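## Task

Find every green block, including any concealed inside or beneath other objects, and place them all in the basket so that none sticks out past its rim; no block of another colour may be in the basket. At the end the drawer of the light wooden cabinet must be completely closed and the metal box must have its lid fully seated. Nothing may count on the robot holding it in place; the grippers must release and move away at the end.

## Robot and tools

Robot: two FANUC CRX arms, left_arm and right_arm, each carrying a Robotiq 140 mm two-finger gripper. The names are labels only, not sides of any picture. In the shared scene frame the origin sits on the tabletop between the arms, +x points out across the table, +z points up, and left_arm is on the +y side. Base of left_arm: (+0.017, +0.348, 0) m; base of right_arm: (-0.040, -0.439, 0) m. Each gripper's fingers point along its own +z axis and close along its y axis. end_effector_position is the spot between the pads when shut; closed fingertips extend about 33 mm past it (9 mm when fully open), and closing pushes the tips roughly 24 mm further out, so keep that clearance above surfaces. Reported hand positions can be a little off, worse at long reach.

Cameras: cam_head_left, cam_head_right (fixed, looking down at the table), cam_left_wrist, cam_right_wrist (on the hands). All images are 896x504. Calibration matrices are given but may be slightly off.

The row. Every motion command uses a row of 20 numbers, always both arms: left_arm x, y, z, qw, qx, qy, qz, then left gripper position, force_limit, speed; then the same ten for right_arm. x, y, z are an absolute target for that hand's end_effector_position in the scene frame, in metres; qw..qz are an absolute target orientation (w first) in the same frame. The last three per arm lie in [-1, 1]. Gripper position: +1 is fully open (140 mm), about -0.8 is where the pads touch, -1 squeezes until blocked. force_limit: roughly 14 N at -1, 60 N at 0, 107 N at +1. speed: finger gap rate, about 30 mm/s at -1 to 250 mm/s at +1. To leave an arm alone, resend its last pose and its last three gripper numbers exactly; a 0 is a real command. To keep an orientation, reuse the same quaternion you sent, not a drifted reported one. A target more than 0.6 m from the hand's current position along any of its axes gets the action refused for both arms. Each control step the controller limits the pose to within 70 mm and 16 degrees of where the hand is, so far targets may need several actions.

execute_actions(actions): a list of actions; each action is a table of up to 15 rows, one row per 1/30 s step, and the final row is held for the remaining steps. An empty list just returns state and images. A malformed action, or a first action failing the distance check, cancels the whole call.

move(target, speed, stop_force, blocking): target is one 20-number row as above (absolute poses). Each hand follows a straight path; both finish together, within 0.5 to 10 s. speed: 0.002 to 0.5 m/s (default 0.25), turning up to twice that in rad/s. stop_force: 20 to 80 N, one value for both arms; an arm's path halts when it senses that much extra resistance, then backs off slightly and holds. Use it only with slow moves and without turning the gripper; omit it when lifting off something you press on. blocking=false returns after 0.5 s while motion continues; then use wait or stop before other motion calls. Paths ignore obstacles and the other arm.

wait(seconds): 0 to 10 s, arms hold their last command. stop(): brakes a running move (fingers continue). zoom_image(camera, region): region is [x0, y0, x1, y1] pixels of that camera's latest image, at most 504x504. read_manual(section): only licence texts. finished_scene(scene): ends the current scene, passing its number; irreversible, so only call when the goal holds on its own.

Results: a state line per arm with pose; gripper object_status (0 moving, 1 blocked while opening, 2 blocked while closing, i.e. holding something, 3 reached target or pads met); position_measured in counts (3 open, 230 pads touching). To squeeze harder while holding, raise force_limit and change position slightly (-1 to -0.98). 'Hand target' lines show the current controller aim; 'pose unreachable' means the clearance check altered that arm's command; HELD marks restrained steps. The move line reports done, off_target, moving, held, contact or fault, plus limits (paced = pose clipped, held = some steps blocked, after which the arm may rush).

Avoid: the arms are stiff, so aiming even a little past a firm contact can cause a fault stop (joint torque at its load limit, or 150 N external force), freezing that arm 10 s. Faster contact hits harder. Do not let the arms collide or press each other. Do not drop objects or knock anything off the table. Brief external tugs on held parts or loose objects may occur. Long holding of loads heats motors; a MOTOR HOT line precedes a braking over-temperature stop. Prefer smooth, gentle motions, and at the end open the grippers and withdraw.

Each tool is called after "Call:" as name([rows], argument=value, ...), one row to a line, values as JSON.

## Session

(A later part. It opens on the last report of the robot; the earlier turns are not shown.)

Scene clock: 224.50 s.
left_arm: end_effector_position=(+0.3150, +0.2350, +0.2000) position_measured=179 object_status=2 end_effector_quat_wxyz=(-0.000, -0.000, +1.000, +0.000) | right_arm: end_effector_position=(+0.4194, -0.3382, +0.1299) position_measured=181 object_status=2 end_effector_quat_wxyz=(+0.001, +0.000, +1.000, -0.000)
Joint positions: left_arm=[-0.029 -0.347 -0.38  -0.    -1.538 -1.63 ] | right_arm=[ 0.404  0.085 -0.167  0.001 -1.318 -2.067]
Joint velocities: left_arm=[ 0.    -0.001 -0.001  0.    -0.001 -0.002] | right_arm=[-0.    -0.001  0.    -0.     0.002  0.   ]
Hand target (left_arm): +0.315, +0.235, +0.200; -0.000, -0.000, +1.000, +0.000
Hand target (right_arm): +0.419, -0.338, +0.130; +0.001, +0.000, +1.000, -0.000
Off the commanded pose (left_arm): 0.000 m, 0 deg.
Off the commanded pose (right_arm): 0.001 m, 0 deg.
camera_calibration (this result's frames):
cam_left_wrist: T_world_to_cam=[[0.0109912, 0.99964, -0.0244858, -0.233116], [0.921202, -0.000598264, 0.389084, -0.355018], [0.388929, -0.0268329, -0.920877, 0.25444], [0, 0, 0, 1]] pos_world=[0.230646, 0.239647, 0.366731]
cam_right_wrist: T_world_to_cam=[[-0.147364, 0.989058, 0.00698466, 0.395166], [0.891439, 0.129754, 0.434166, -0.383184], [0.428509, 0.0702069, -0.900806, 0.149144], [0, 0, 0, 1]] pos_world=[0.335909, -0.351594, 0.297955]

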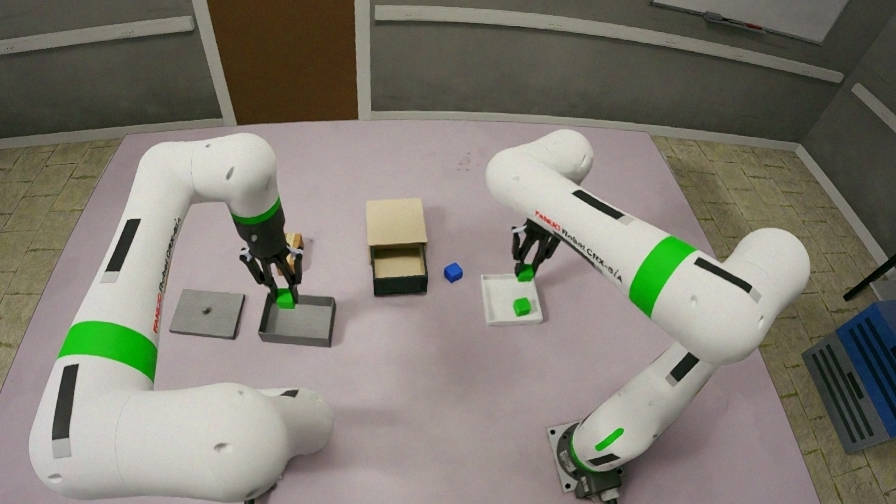

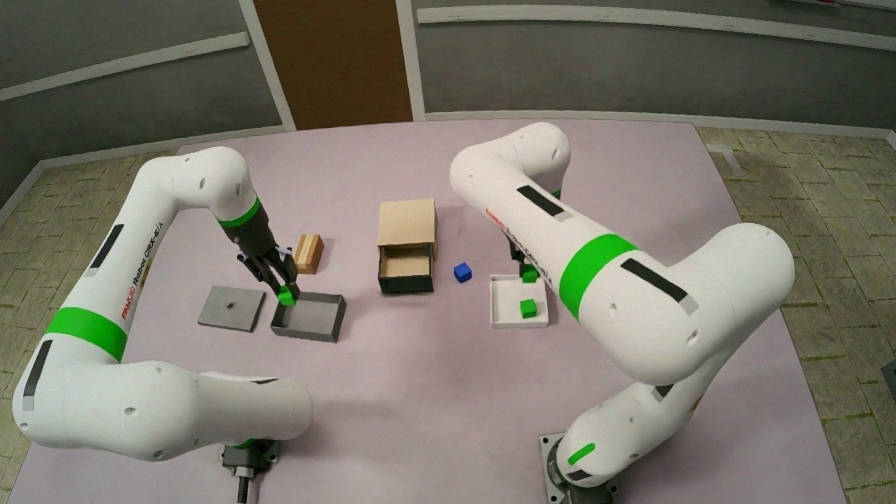

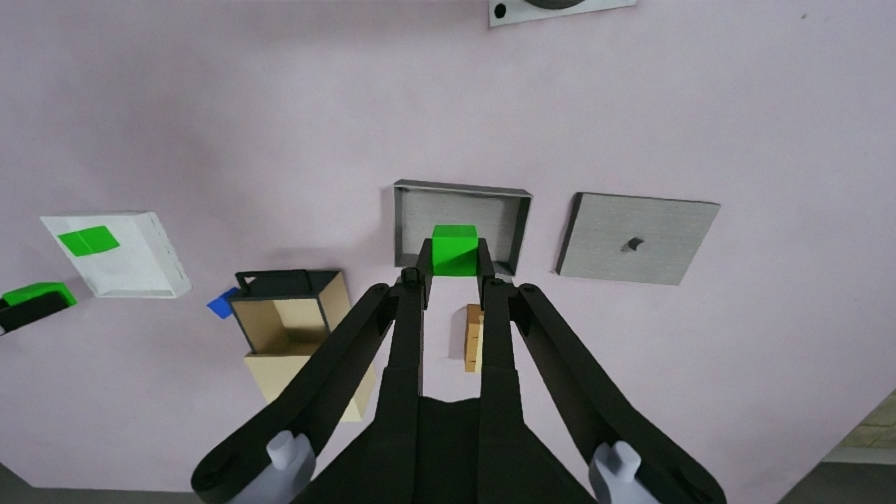

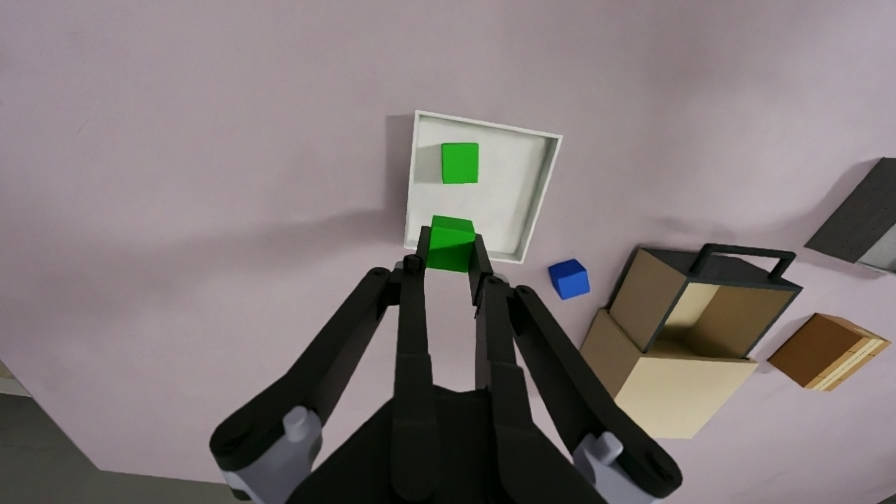

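Call:
move(target=[0.33,0.05,0.22,0,0,1,0,-1,0,0, 0.415,-0.338,0.054,0,0,1,0,-1,0,0], speed=0.1)

Call:
execute_actions([
  [[0.33,0.05,0.22,0,0,1,0,-1,0,0, 0.415,-0.338,0.054,0,0,1,0,-0.2,0,0]],
])

Call:
move(target=[0.33,0.05,0.22,0,0,1,0,-1,0,0, 0.415,-0.338,0.16,0,0,1,0,-0.2,0,0], speed=0.2)

Call:
move(target=[0.36,-0.275,0.15,0,0,1,0,-1,0,0, 0.32,-0.62,0.25,0,0,1,0,-1,0,0], speed=0.25)

Scene clock: 237.10 s.
left_arm: end_effector_position=(+0.3302, +0.0506, +0.2201) position_measured=179 object_status=2 end_effector_quat_wxyz=(-0.000, -0.000, +1.000, +0.001) | right_arm: end_effector_position=(+0.4153, -0.3379, +0.0542) position_measured=181 object_status=2 end_effector_quat_wxyz=(+0.000, +0.000, +1.000, +0.000)
Joint positions: left_arm=[-0.542 -0.044 -0.085 -0.001 -1.53  -1.117] | right_arm=[ 0.409  0.139 -0.294  0.    -1.137 -2.072]
Joint velocities: left_arm=[-0.     0.001  0.    -0.001 -0.002  0.002] | right_arm=[-0.     0.001 -0.001 -0.    -0.     0.   ]
Hand target (left_arm): +0.330, +0.051, +0.220; -0.000, -0.000, +1.000, +0.001
Hand target (right_arm): +0.415, -0.338, +0.054; +0.000, +0.000, +1.000, -0.000
Off the commanded pose (left_arm): 0.001 m, 0 deg.
Off the commanded pose (right_arm): 0.000 m, 0 deg.
move: done
camera_calibration (this result's frames):
cam_left_wrist: T_world_to_cam=[[0.0109362, 0.999674, -0.0230795, -0.0487885], [0.921358, -0.00110517, 0.388713, -0.376872], [0.388561, -0.0255156, -0.92107, 0.262153], [0, 0, 0, 1]] pos_world=[0.245905, 0.0550451, 0.386831]
cam_right_wrist: T_world_to_cam=[[-0.147468, 0.989037, 0.00773299, 0.394746], [0.891576, 0.129543, 0.433949, -0.346815], [0.428189, 0.070888, -0.900904, 0.0831222], [0, 0, 0, 1]] pos_world=[0.331832, -0.351383, 0.222333]

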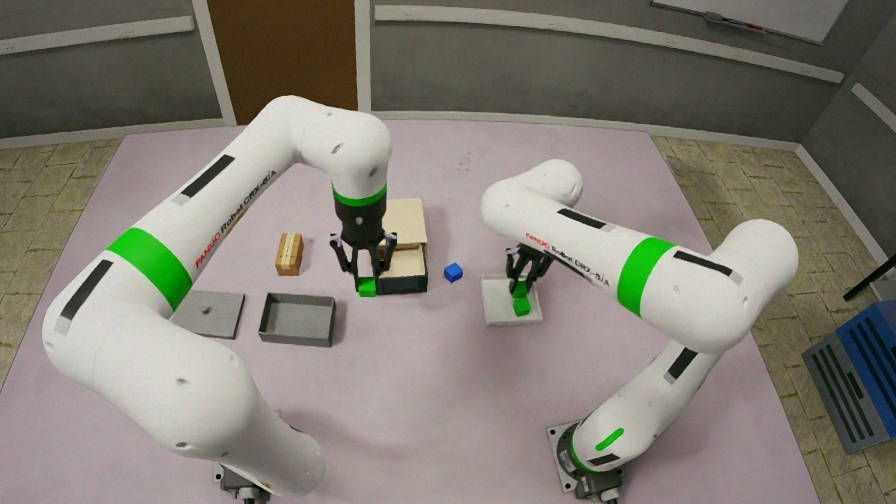

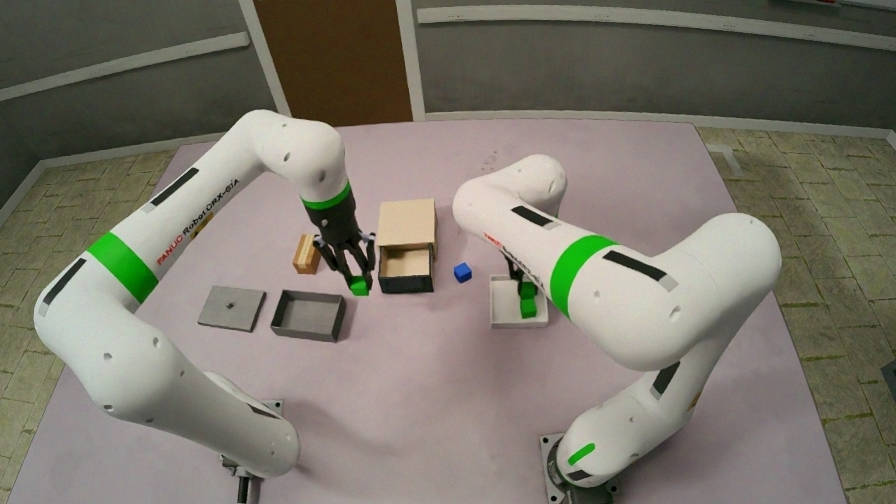

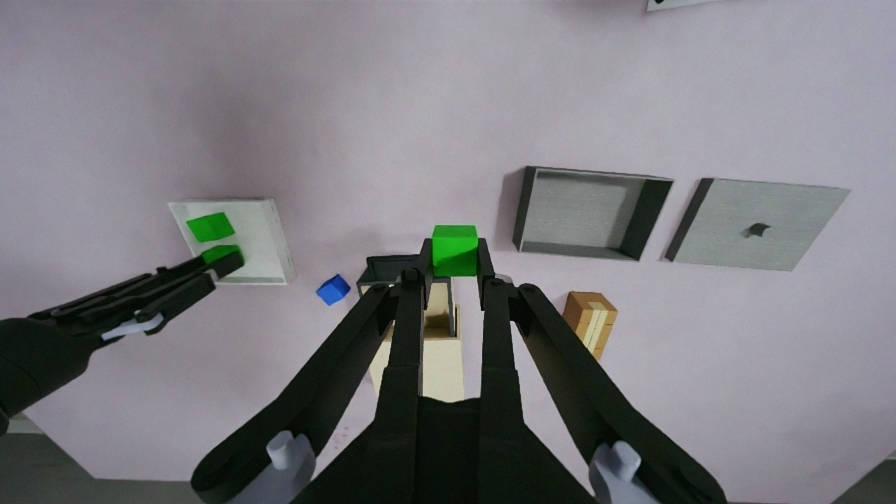

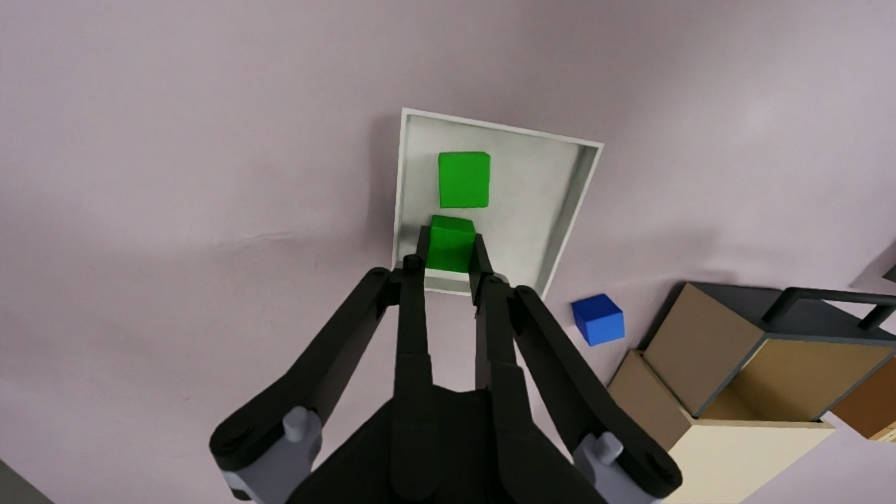

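Scene clock: 237.60 s.
left_arm: end_effector_position=(+0.3300, +0.0500, +0.2200) position_measured=179 object_status=2 end_effector_quat_wxyz=(-0.000, +0.000, +1.000, +0.000) | right_arm: end_effector_position=(+0.4150, -0.3380, +0.0539) position_measured=154 object_status=3 end_effector_quat_wxyz=(-0.000, +0.000, +1.000, -0.000)
Joint positions: left_arm=[-0.543 -0.044 -0.086 -0.    -1.529 -1.116] | right_arm=[ 0.409  0.139 -0.294 -0.    -1.138 -2.071]
Joint velocities: left_arm=[ 0.    -0.001 -0.     0.001 -0.001 -0.   ] | right_arm=[-0.     0.    -0.    -0.     0.     0.001]
Hand target (left_arm): +0.330, +0.050, +0.220; -0.000, +0.000, +1.000, +0.000
Hand target (right_arm): +0.415, -0.338, +0.054; +0.000, +0.000, +1.000, -0.000
Off the commanded pose (left_arm): 0.000 m, 0 deg.
Off the commanded pose (right_arm): 0.000 m, 0 deg.
Step readings (end_effector_position):
0: left_arm (+0.3302, +0.0506, +0.2201) | right_arm (+0.4153, -0.3379, +0.0542)
1: left_arm (+0.3302, +0.0506, +0.2201) | right_arm (+0.4152, -0.3379, +0.0542)
2: left_arm (+0.3300, +0.0505, +0.2200) | right_arm (+0.4147, -0.3381, +0.0533)
4: left_arm (+0.3299, +0.0503, +0.2198) | right_arm (+0.4144, -0.3382, +0.0529)
8: left_arm (+0.3300, +0.0500, +0.2199) | right_arm (+0.4147, -0.3381, +0.0534)
15: end_effector_position above
camera_calibration (this result's frames):
cam_left_wrist: T_world_to_cam=[[0.0109922, 0.99964, -0.0244695, -0.0478625], [0.921214, -0.000606447, 0.389055, -0.376722], [0.3889, -0.0268182, -0.92089, 0.262057], [0, 0, 0, 1]] pos_world=[0.245654, 0.0546448, 0.38672]
cam_right_wrist: T_world_to_cam=[[-0.14765, 0.989011, 0.00752773, 0.394895], [0.891904, 0.129855, 0.433181, -0.346394], [0.427443, 0.070673, -0.901276, 0.0832288], [0, 0, 0, 1]] pos_world=[0.331681, -0.351457, 0.222091]

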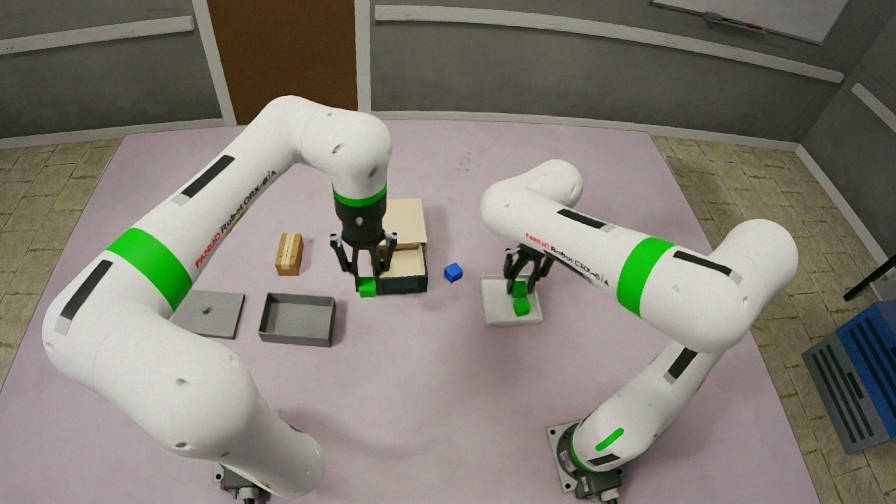

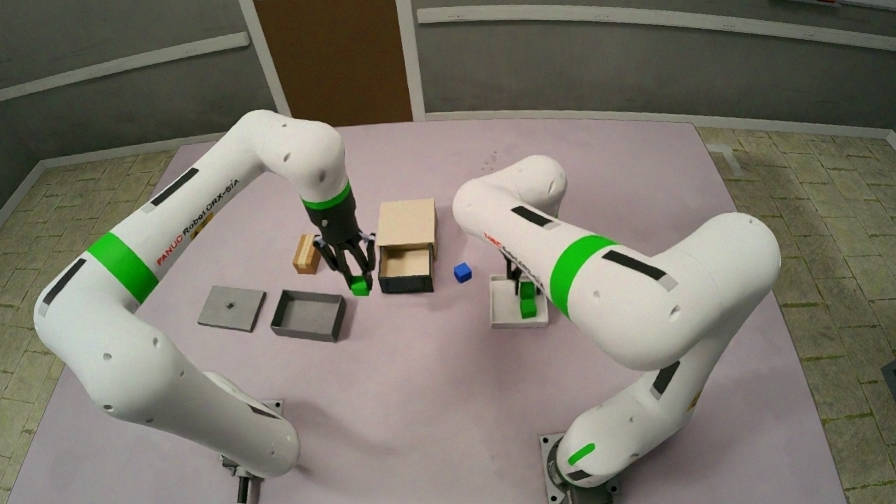

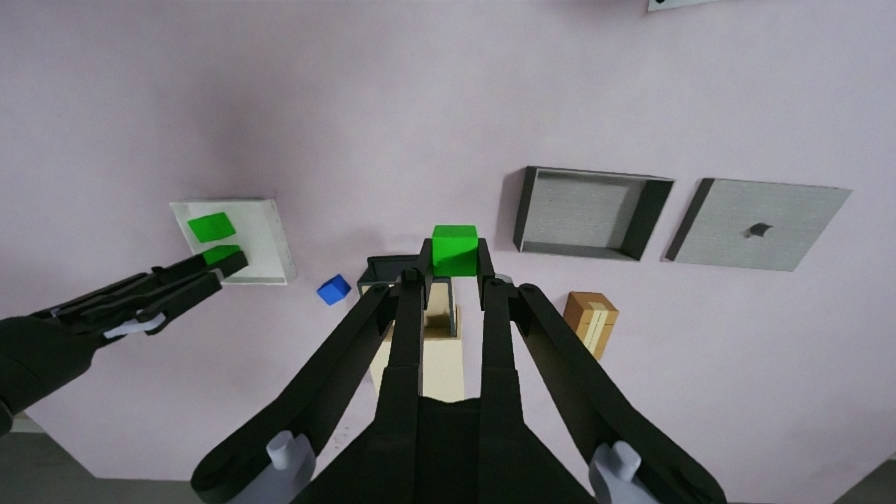

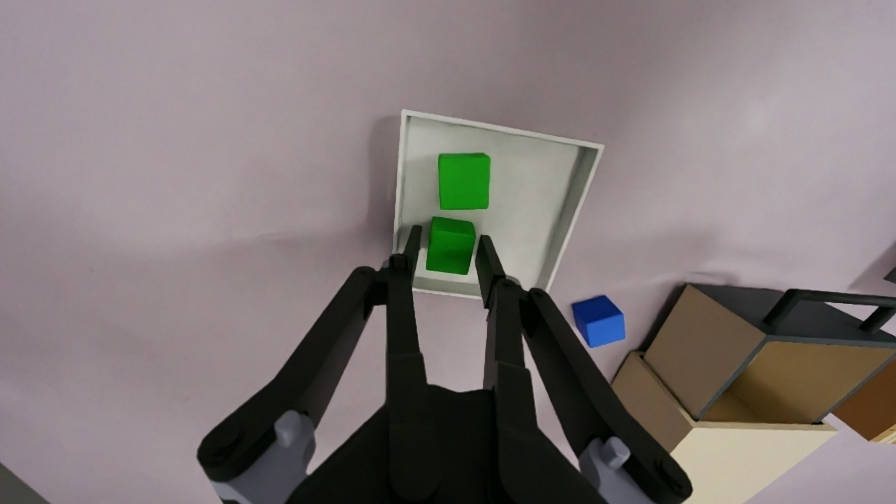

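Scene clock: 238.50 s.
left_arm: end_effector_position=(+0.3300, +0.0500, +0.2200) position_measured=179 object_status=2 end_effector_quat_wxyz=(+0.000, +0.000, +1.000, +0.000) | right_arm: end_effector_position=(+0.4149, -0.3380, +0.1601) position_measured=154 object_status=3 end_effector_quat_wxyz=(+0.000, -0.000, +1.000, +0.000)
Joint positions: left_arm=[-0.543 -0.044 -0.086 -0.    -1.529 -1.116] | right_arm=[ 0.409  0.059 -0.123 -0.    -1.389 -2.071]
Joint velocities: left_arm=[-0.    -0.     0.001  0.    -0.    -0.002] | right_arm=[ 0.    -0.001  0.    -0.001 -0.001 -0.   ]
Hand target (left_arm): +0.330, +0.050, +0.220; -0.000, +0.000, +1.000, -0.000
Hand target (right_arm): +0.415, -0.338, +0.160; -0.000, -0.000, +1.000, +0.000
Off the commanded pose (left_arm): 0.000 m, 0 deg.
Off the commanded pose (right_arm): 0.000 m, 0 deg.
move: done
camera_calibration (this result's frames):
cam_left_wrist: T_world_to_cam=[[0.0109918, 0.99964, -0.0244857, -0.0478583], [0.921202, -0.000598873, 0.389085, -0.376728], [0.38893, -0.0268331, -0.920877, 0.262059], [0, 0, 0, 1]] pos_world=[0.245646, 0.0546472, 0.386731]
cam_right_wrist: T_world_to_cam=[[-0.148044, 0.988951, 0.00769159, 0.394197], [0.891738, 0.13012, 0.433441, -0.392179], [0.427651, 0.0710272, -0.901149, 0.178963], [0, 0, 0, 1]] pos_world=[0.331546, -0.351522, 0.328226]

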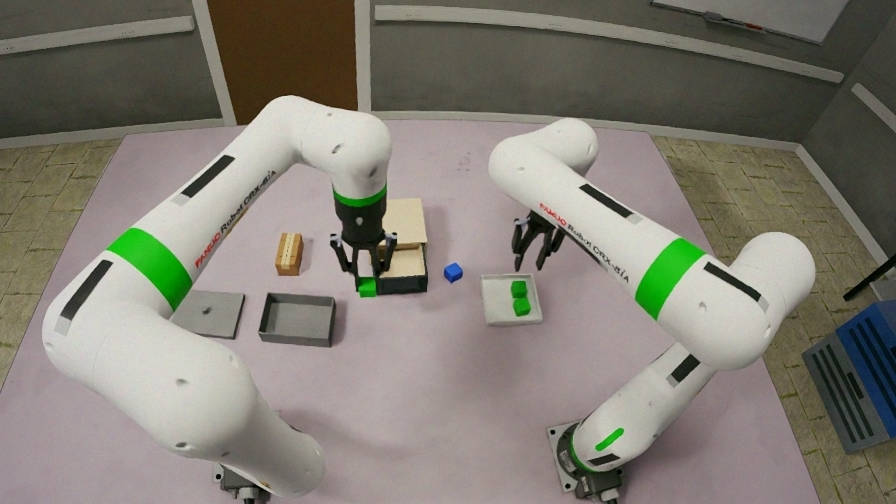

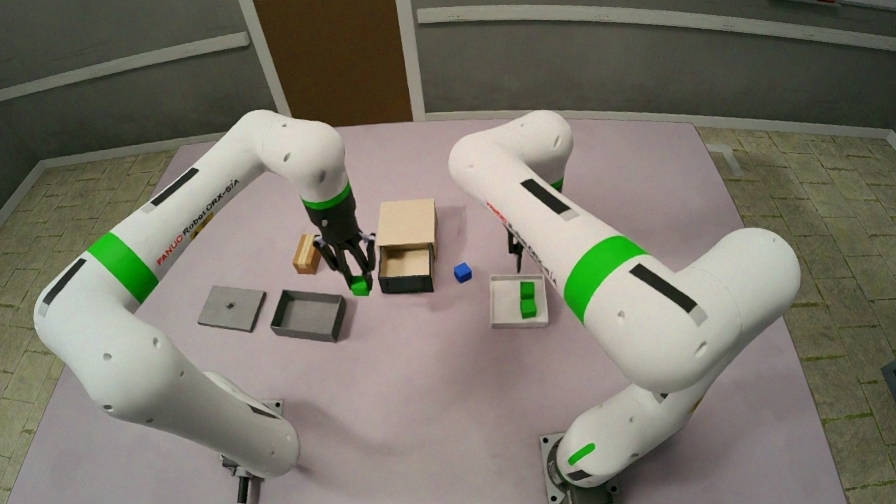

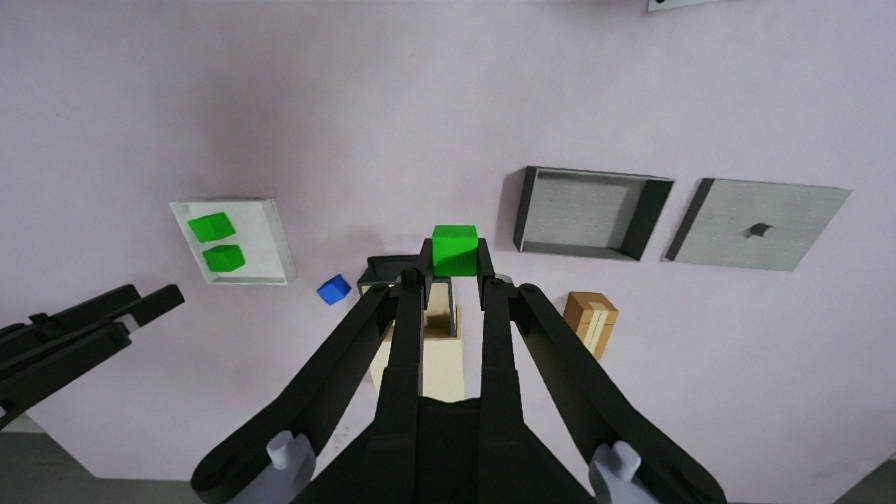

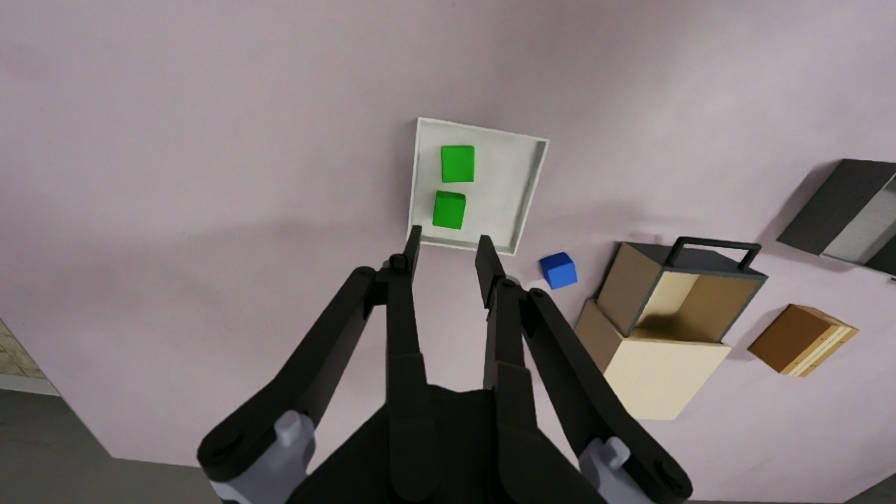

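Scene clock: 240.33 s.
left_arm: end_effector_position=(+0.3607, -0.2745, +0.1502) position_measured=179 object_status=2 end_effector_quat_wxyz=(+0.000, +0.000, +1.000, +0.001) | right_arm: end_effector_position=(+0.3212, -0.6207, +0.2500) position_measured=233 object_status=3 end_effector_quat_wxyz=(+0.001, -0.000, +1.000, -0.001)
Joint positions: left_arm=[-0.971  0.716  0.744 -0.001 -1.6   -0.688] | right_arm=[-0.23  -0.116 -0.083  0.001 -1.602 -1.432]
Joint velocities: left_arm=[-0.001  0.001  0.001 -0.     0.     0.   ] | right_arm=[-0.     0.001  0.    -0.     0.001  0.001]
Hand target (left_arm): +0.361, -0.274, +0.150; +0.000, +0.000, +1.000, +0.001
Hand target (right_arm): +0.321, -0.621, +0.250; +0.001, -0.000, +1.000, -0.001
Off the commanded pose (left_arm): 0.001 m, 0 deg.
Off the commanded pose (right_arm): 0.001 m, 0 deg.
move: done
camera_calibration (this result's frames):
cam_left_wrist: T_world_to_cam=[[0.0110645, 0.999667, -0.0233205, 0.274239], [0.9211, -0.00111267, 0.389324, -0.378205], [0.389168, -0.0257882, -0.920806, 0.177283], [0, 0, 0, 1]] pos_world=[0.276338, -0.269997, 0.316883]
cam_right_wrist: T_world_to_cam=[[-0.147969, 0.988973, 0.00605173, 0.659584], [0.891322, 0.130702, 0.434122, -0.3105], [0.428544, 0.0696306, -0.900834, 0.31886], [0, 0, 0, 1]] pos_world=[0.237708, -0.633931, 0.418043]

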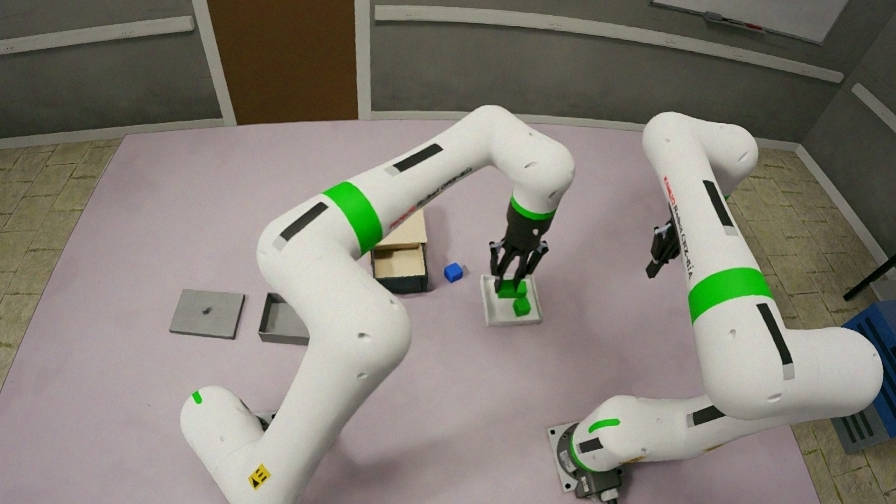

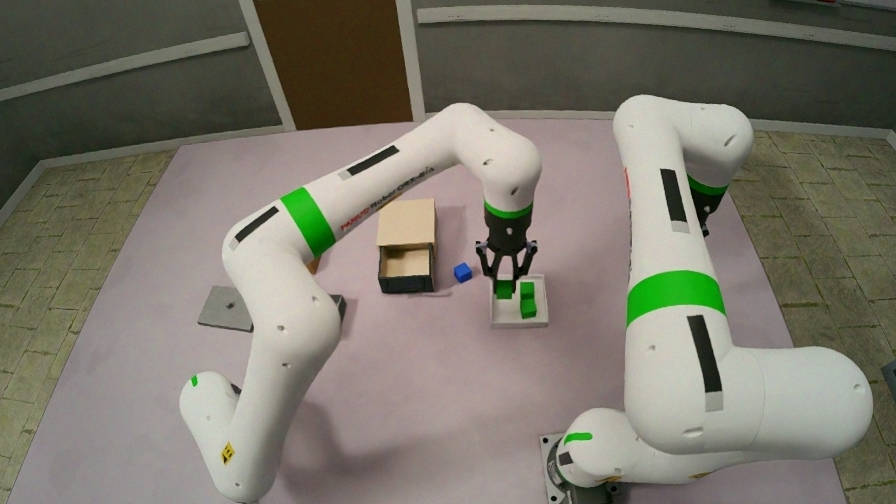

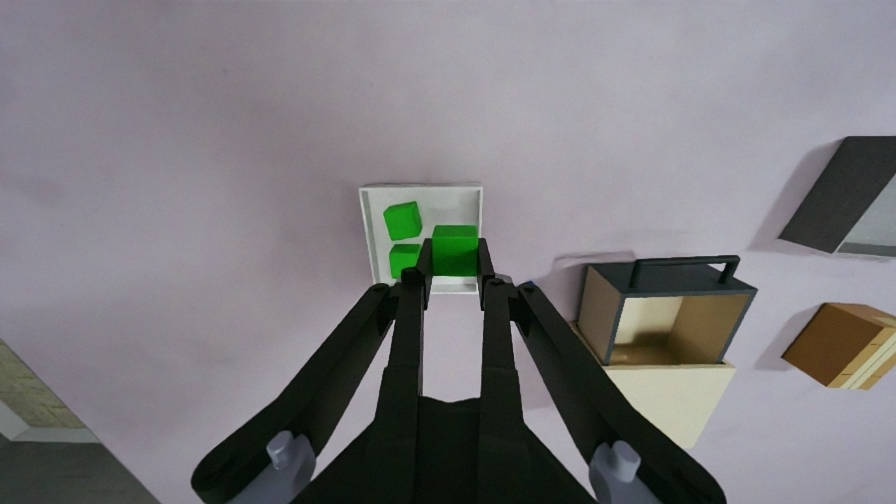

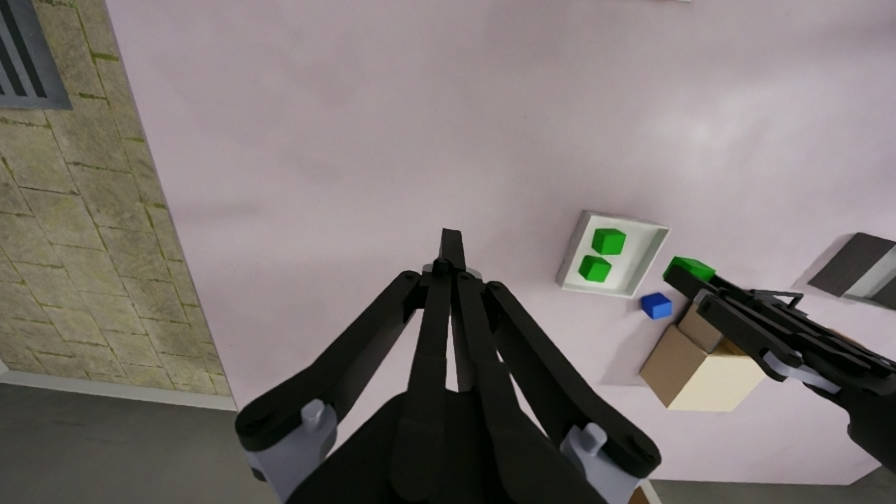

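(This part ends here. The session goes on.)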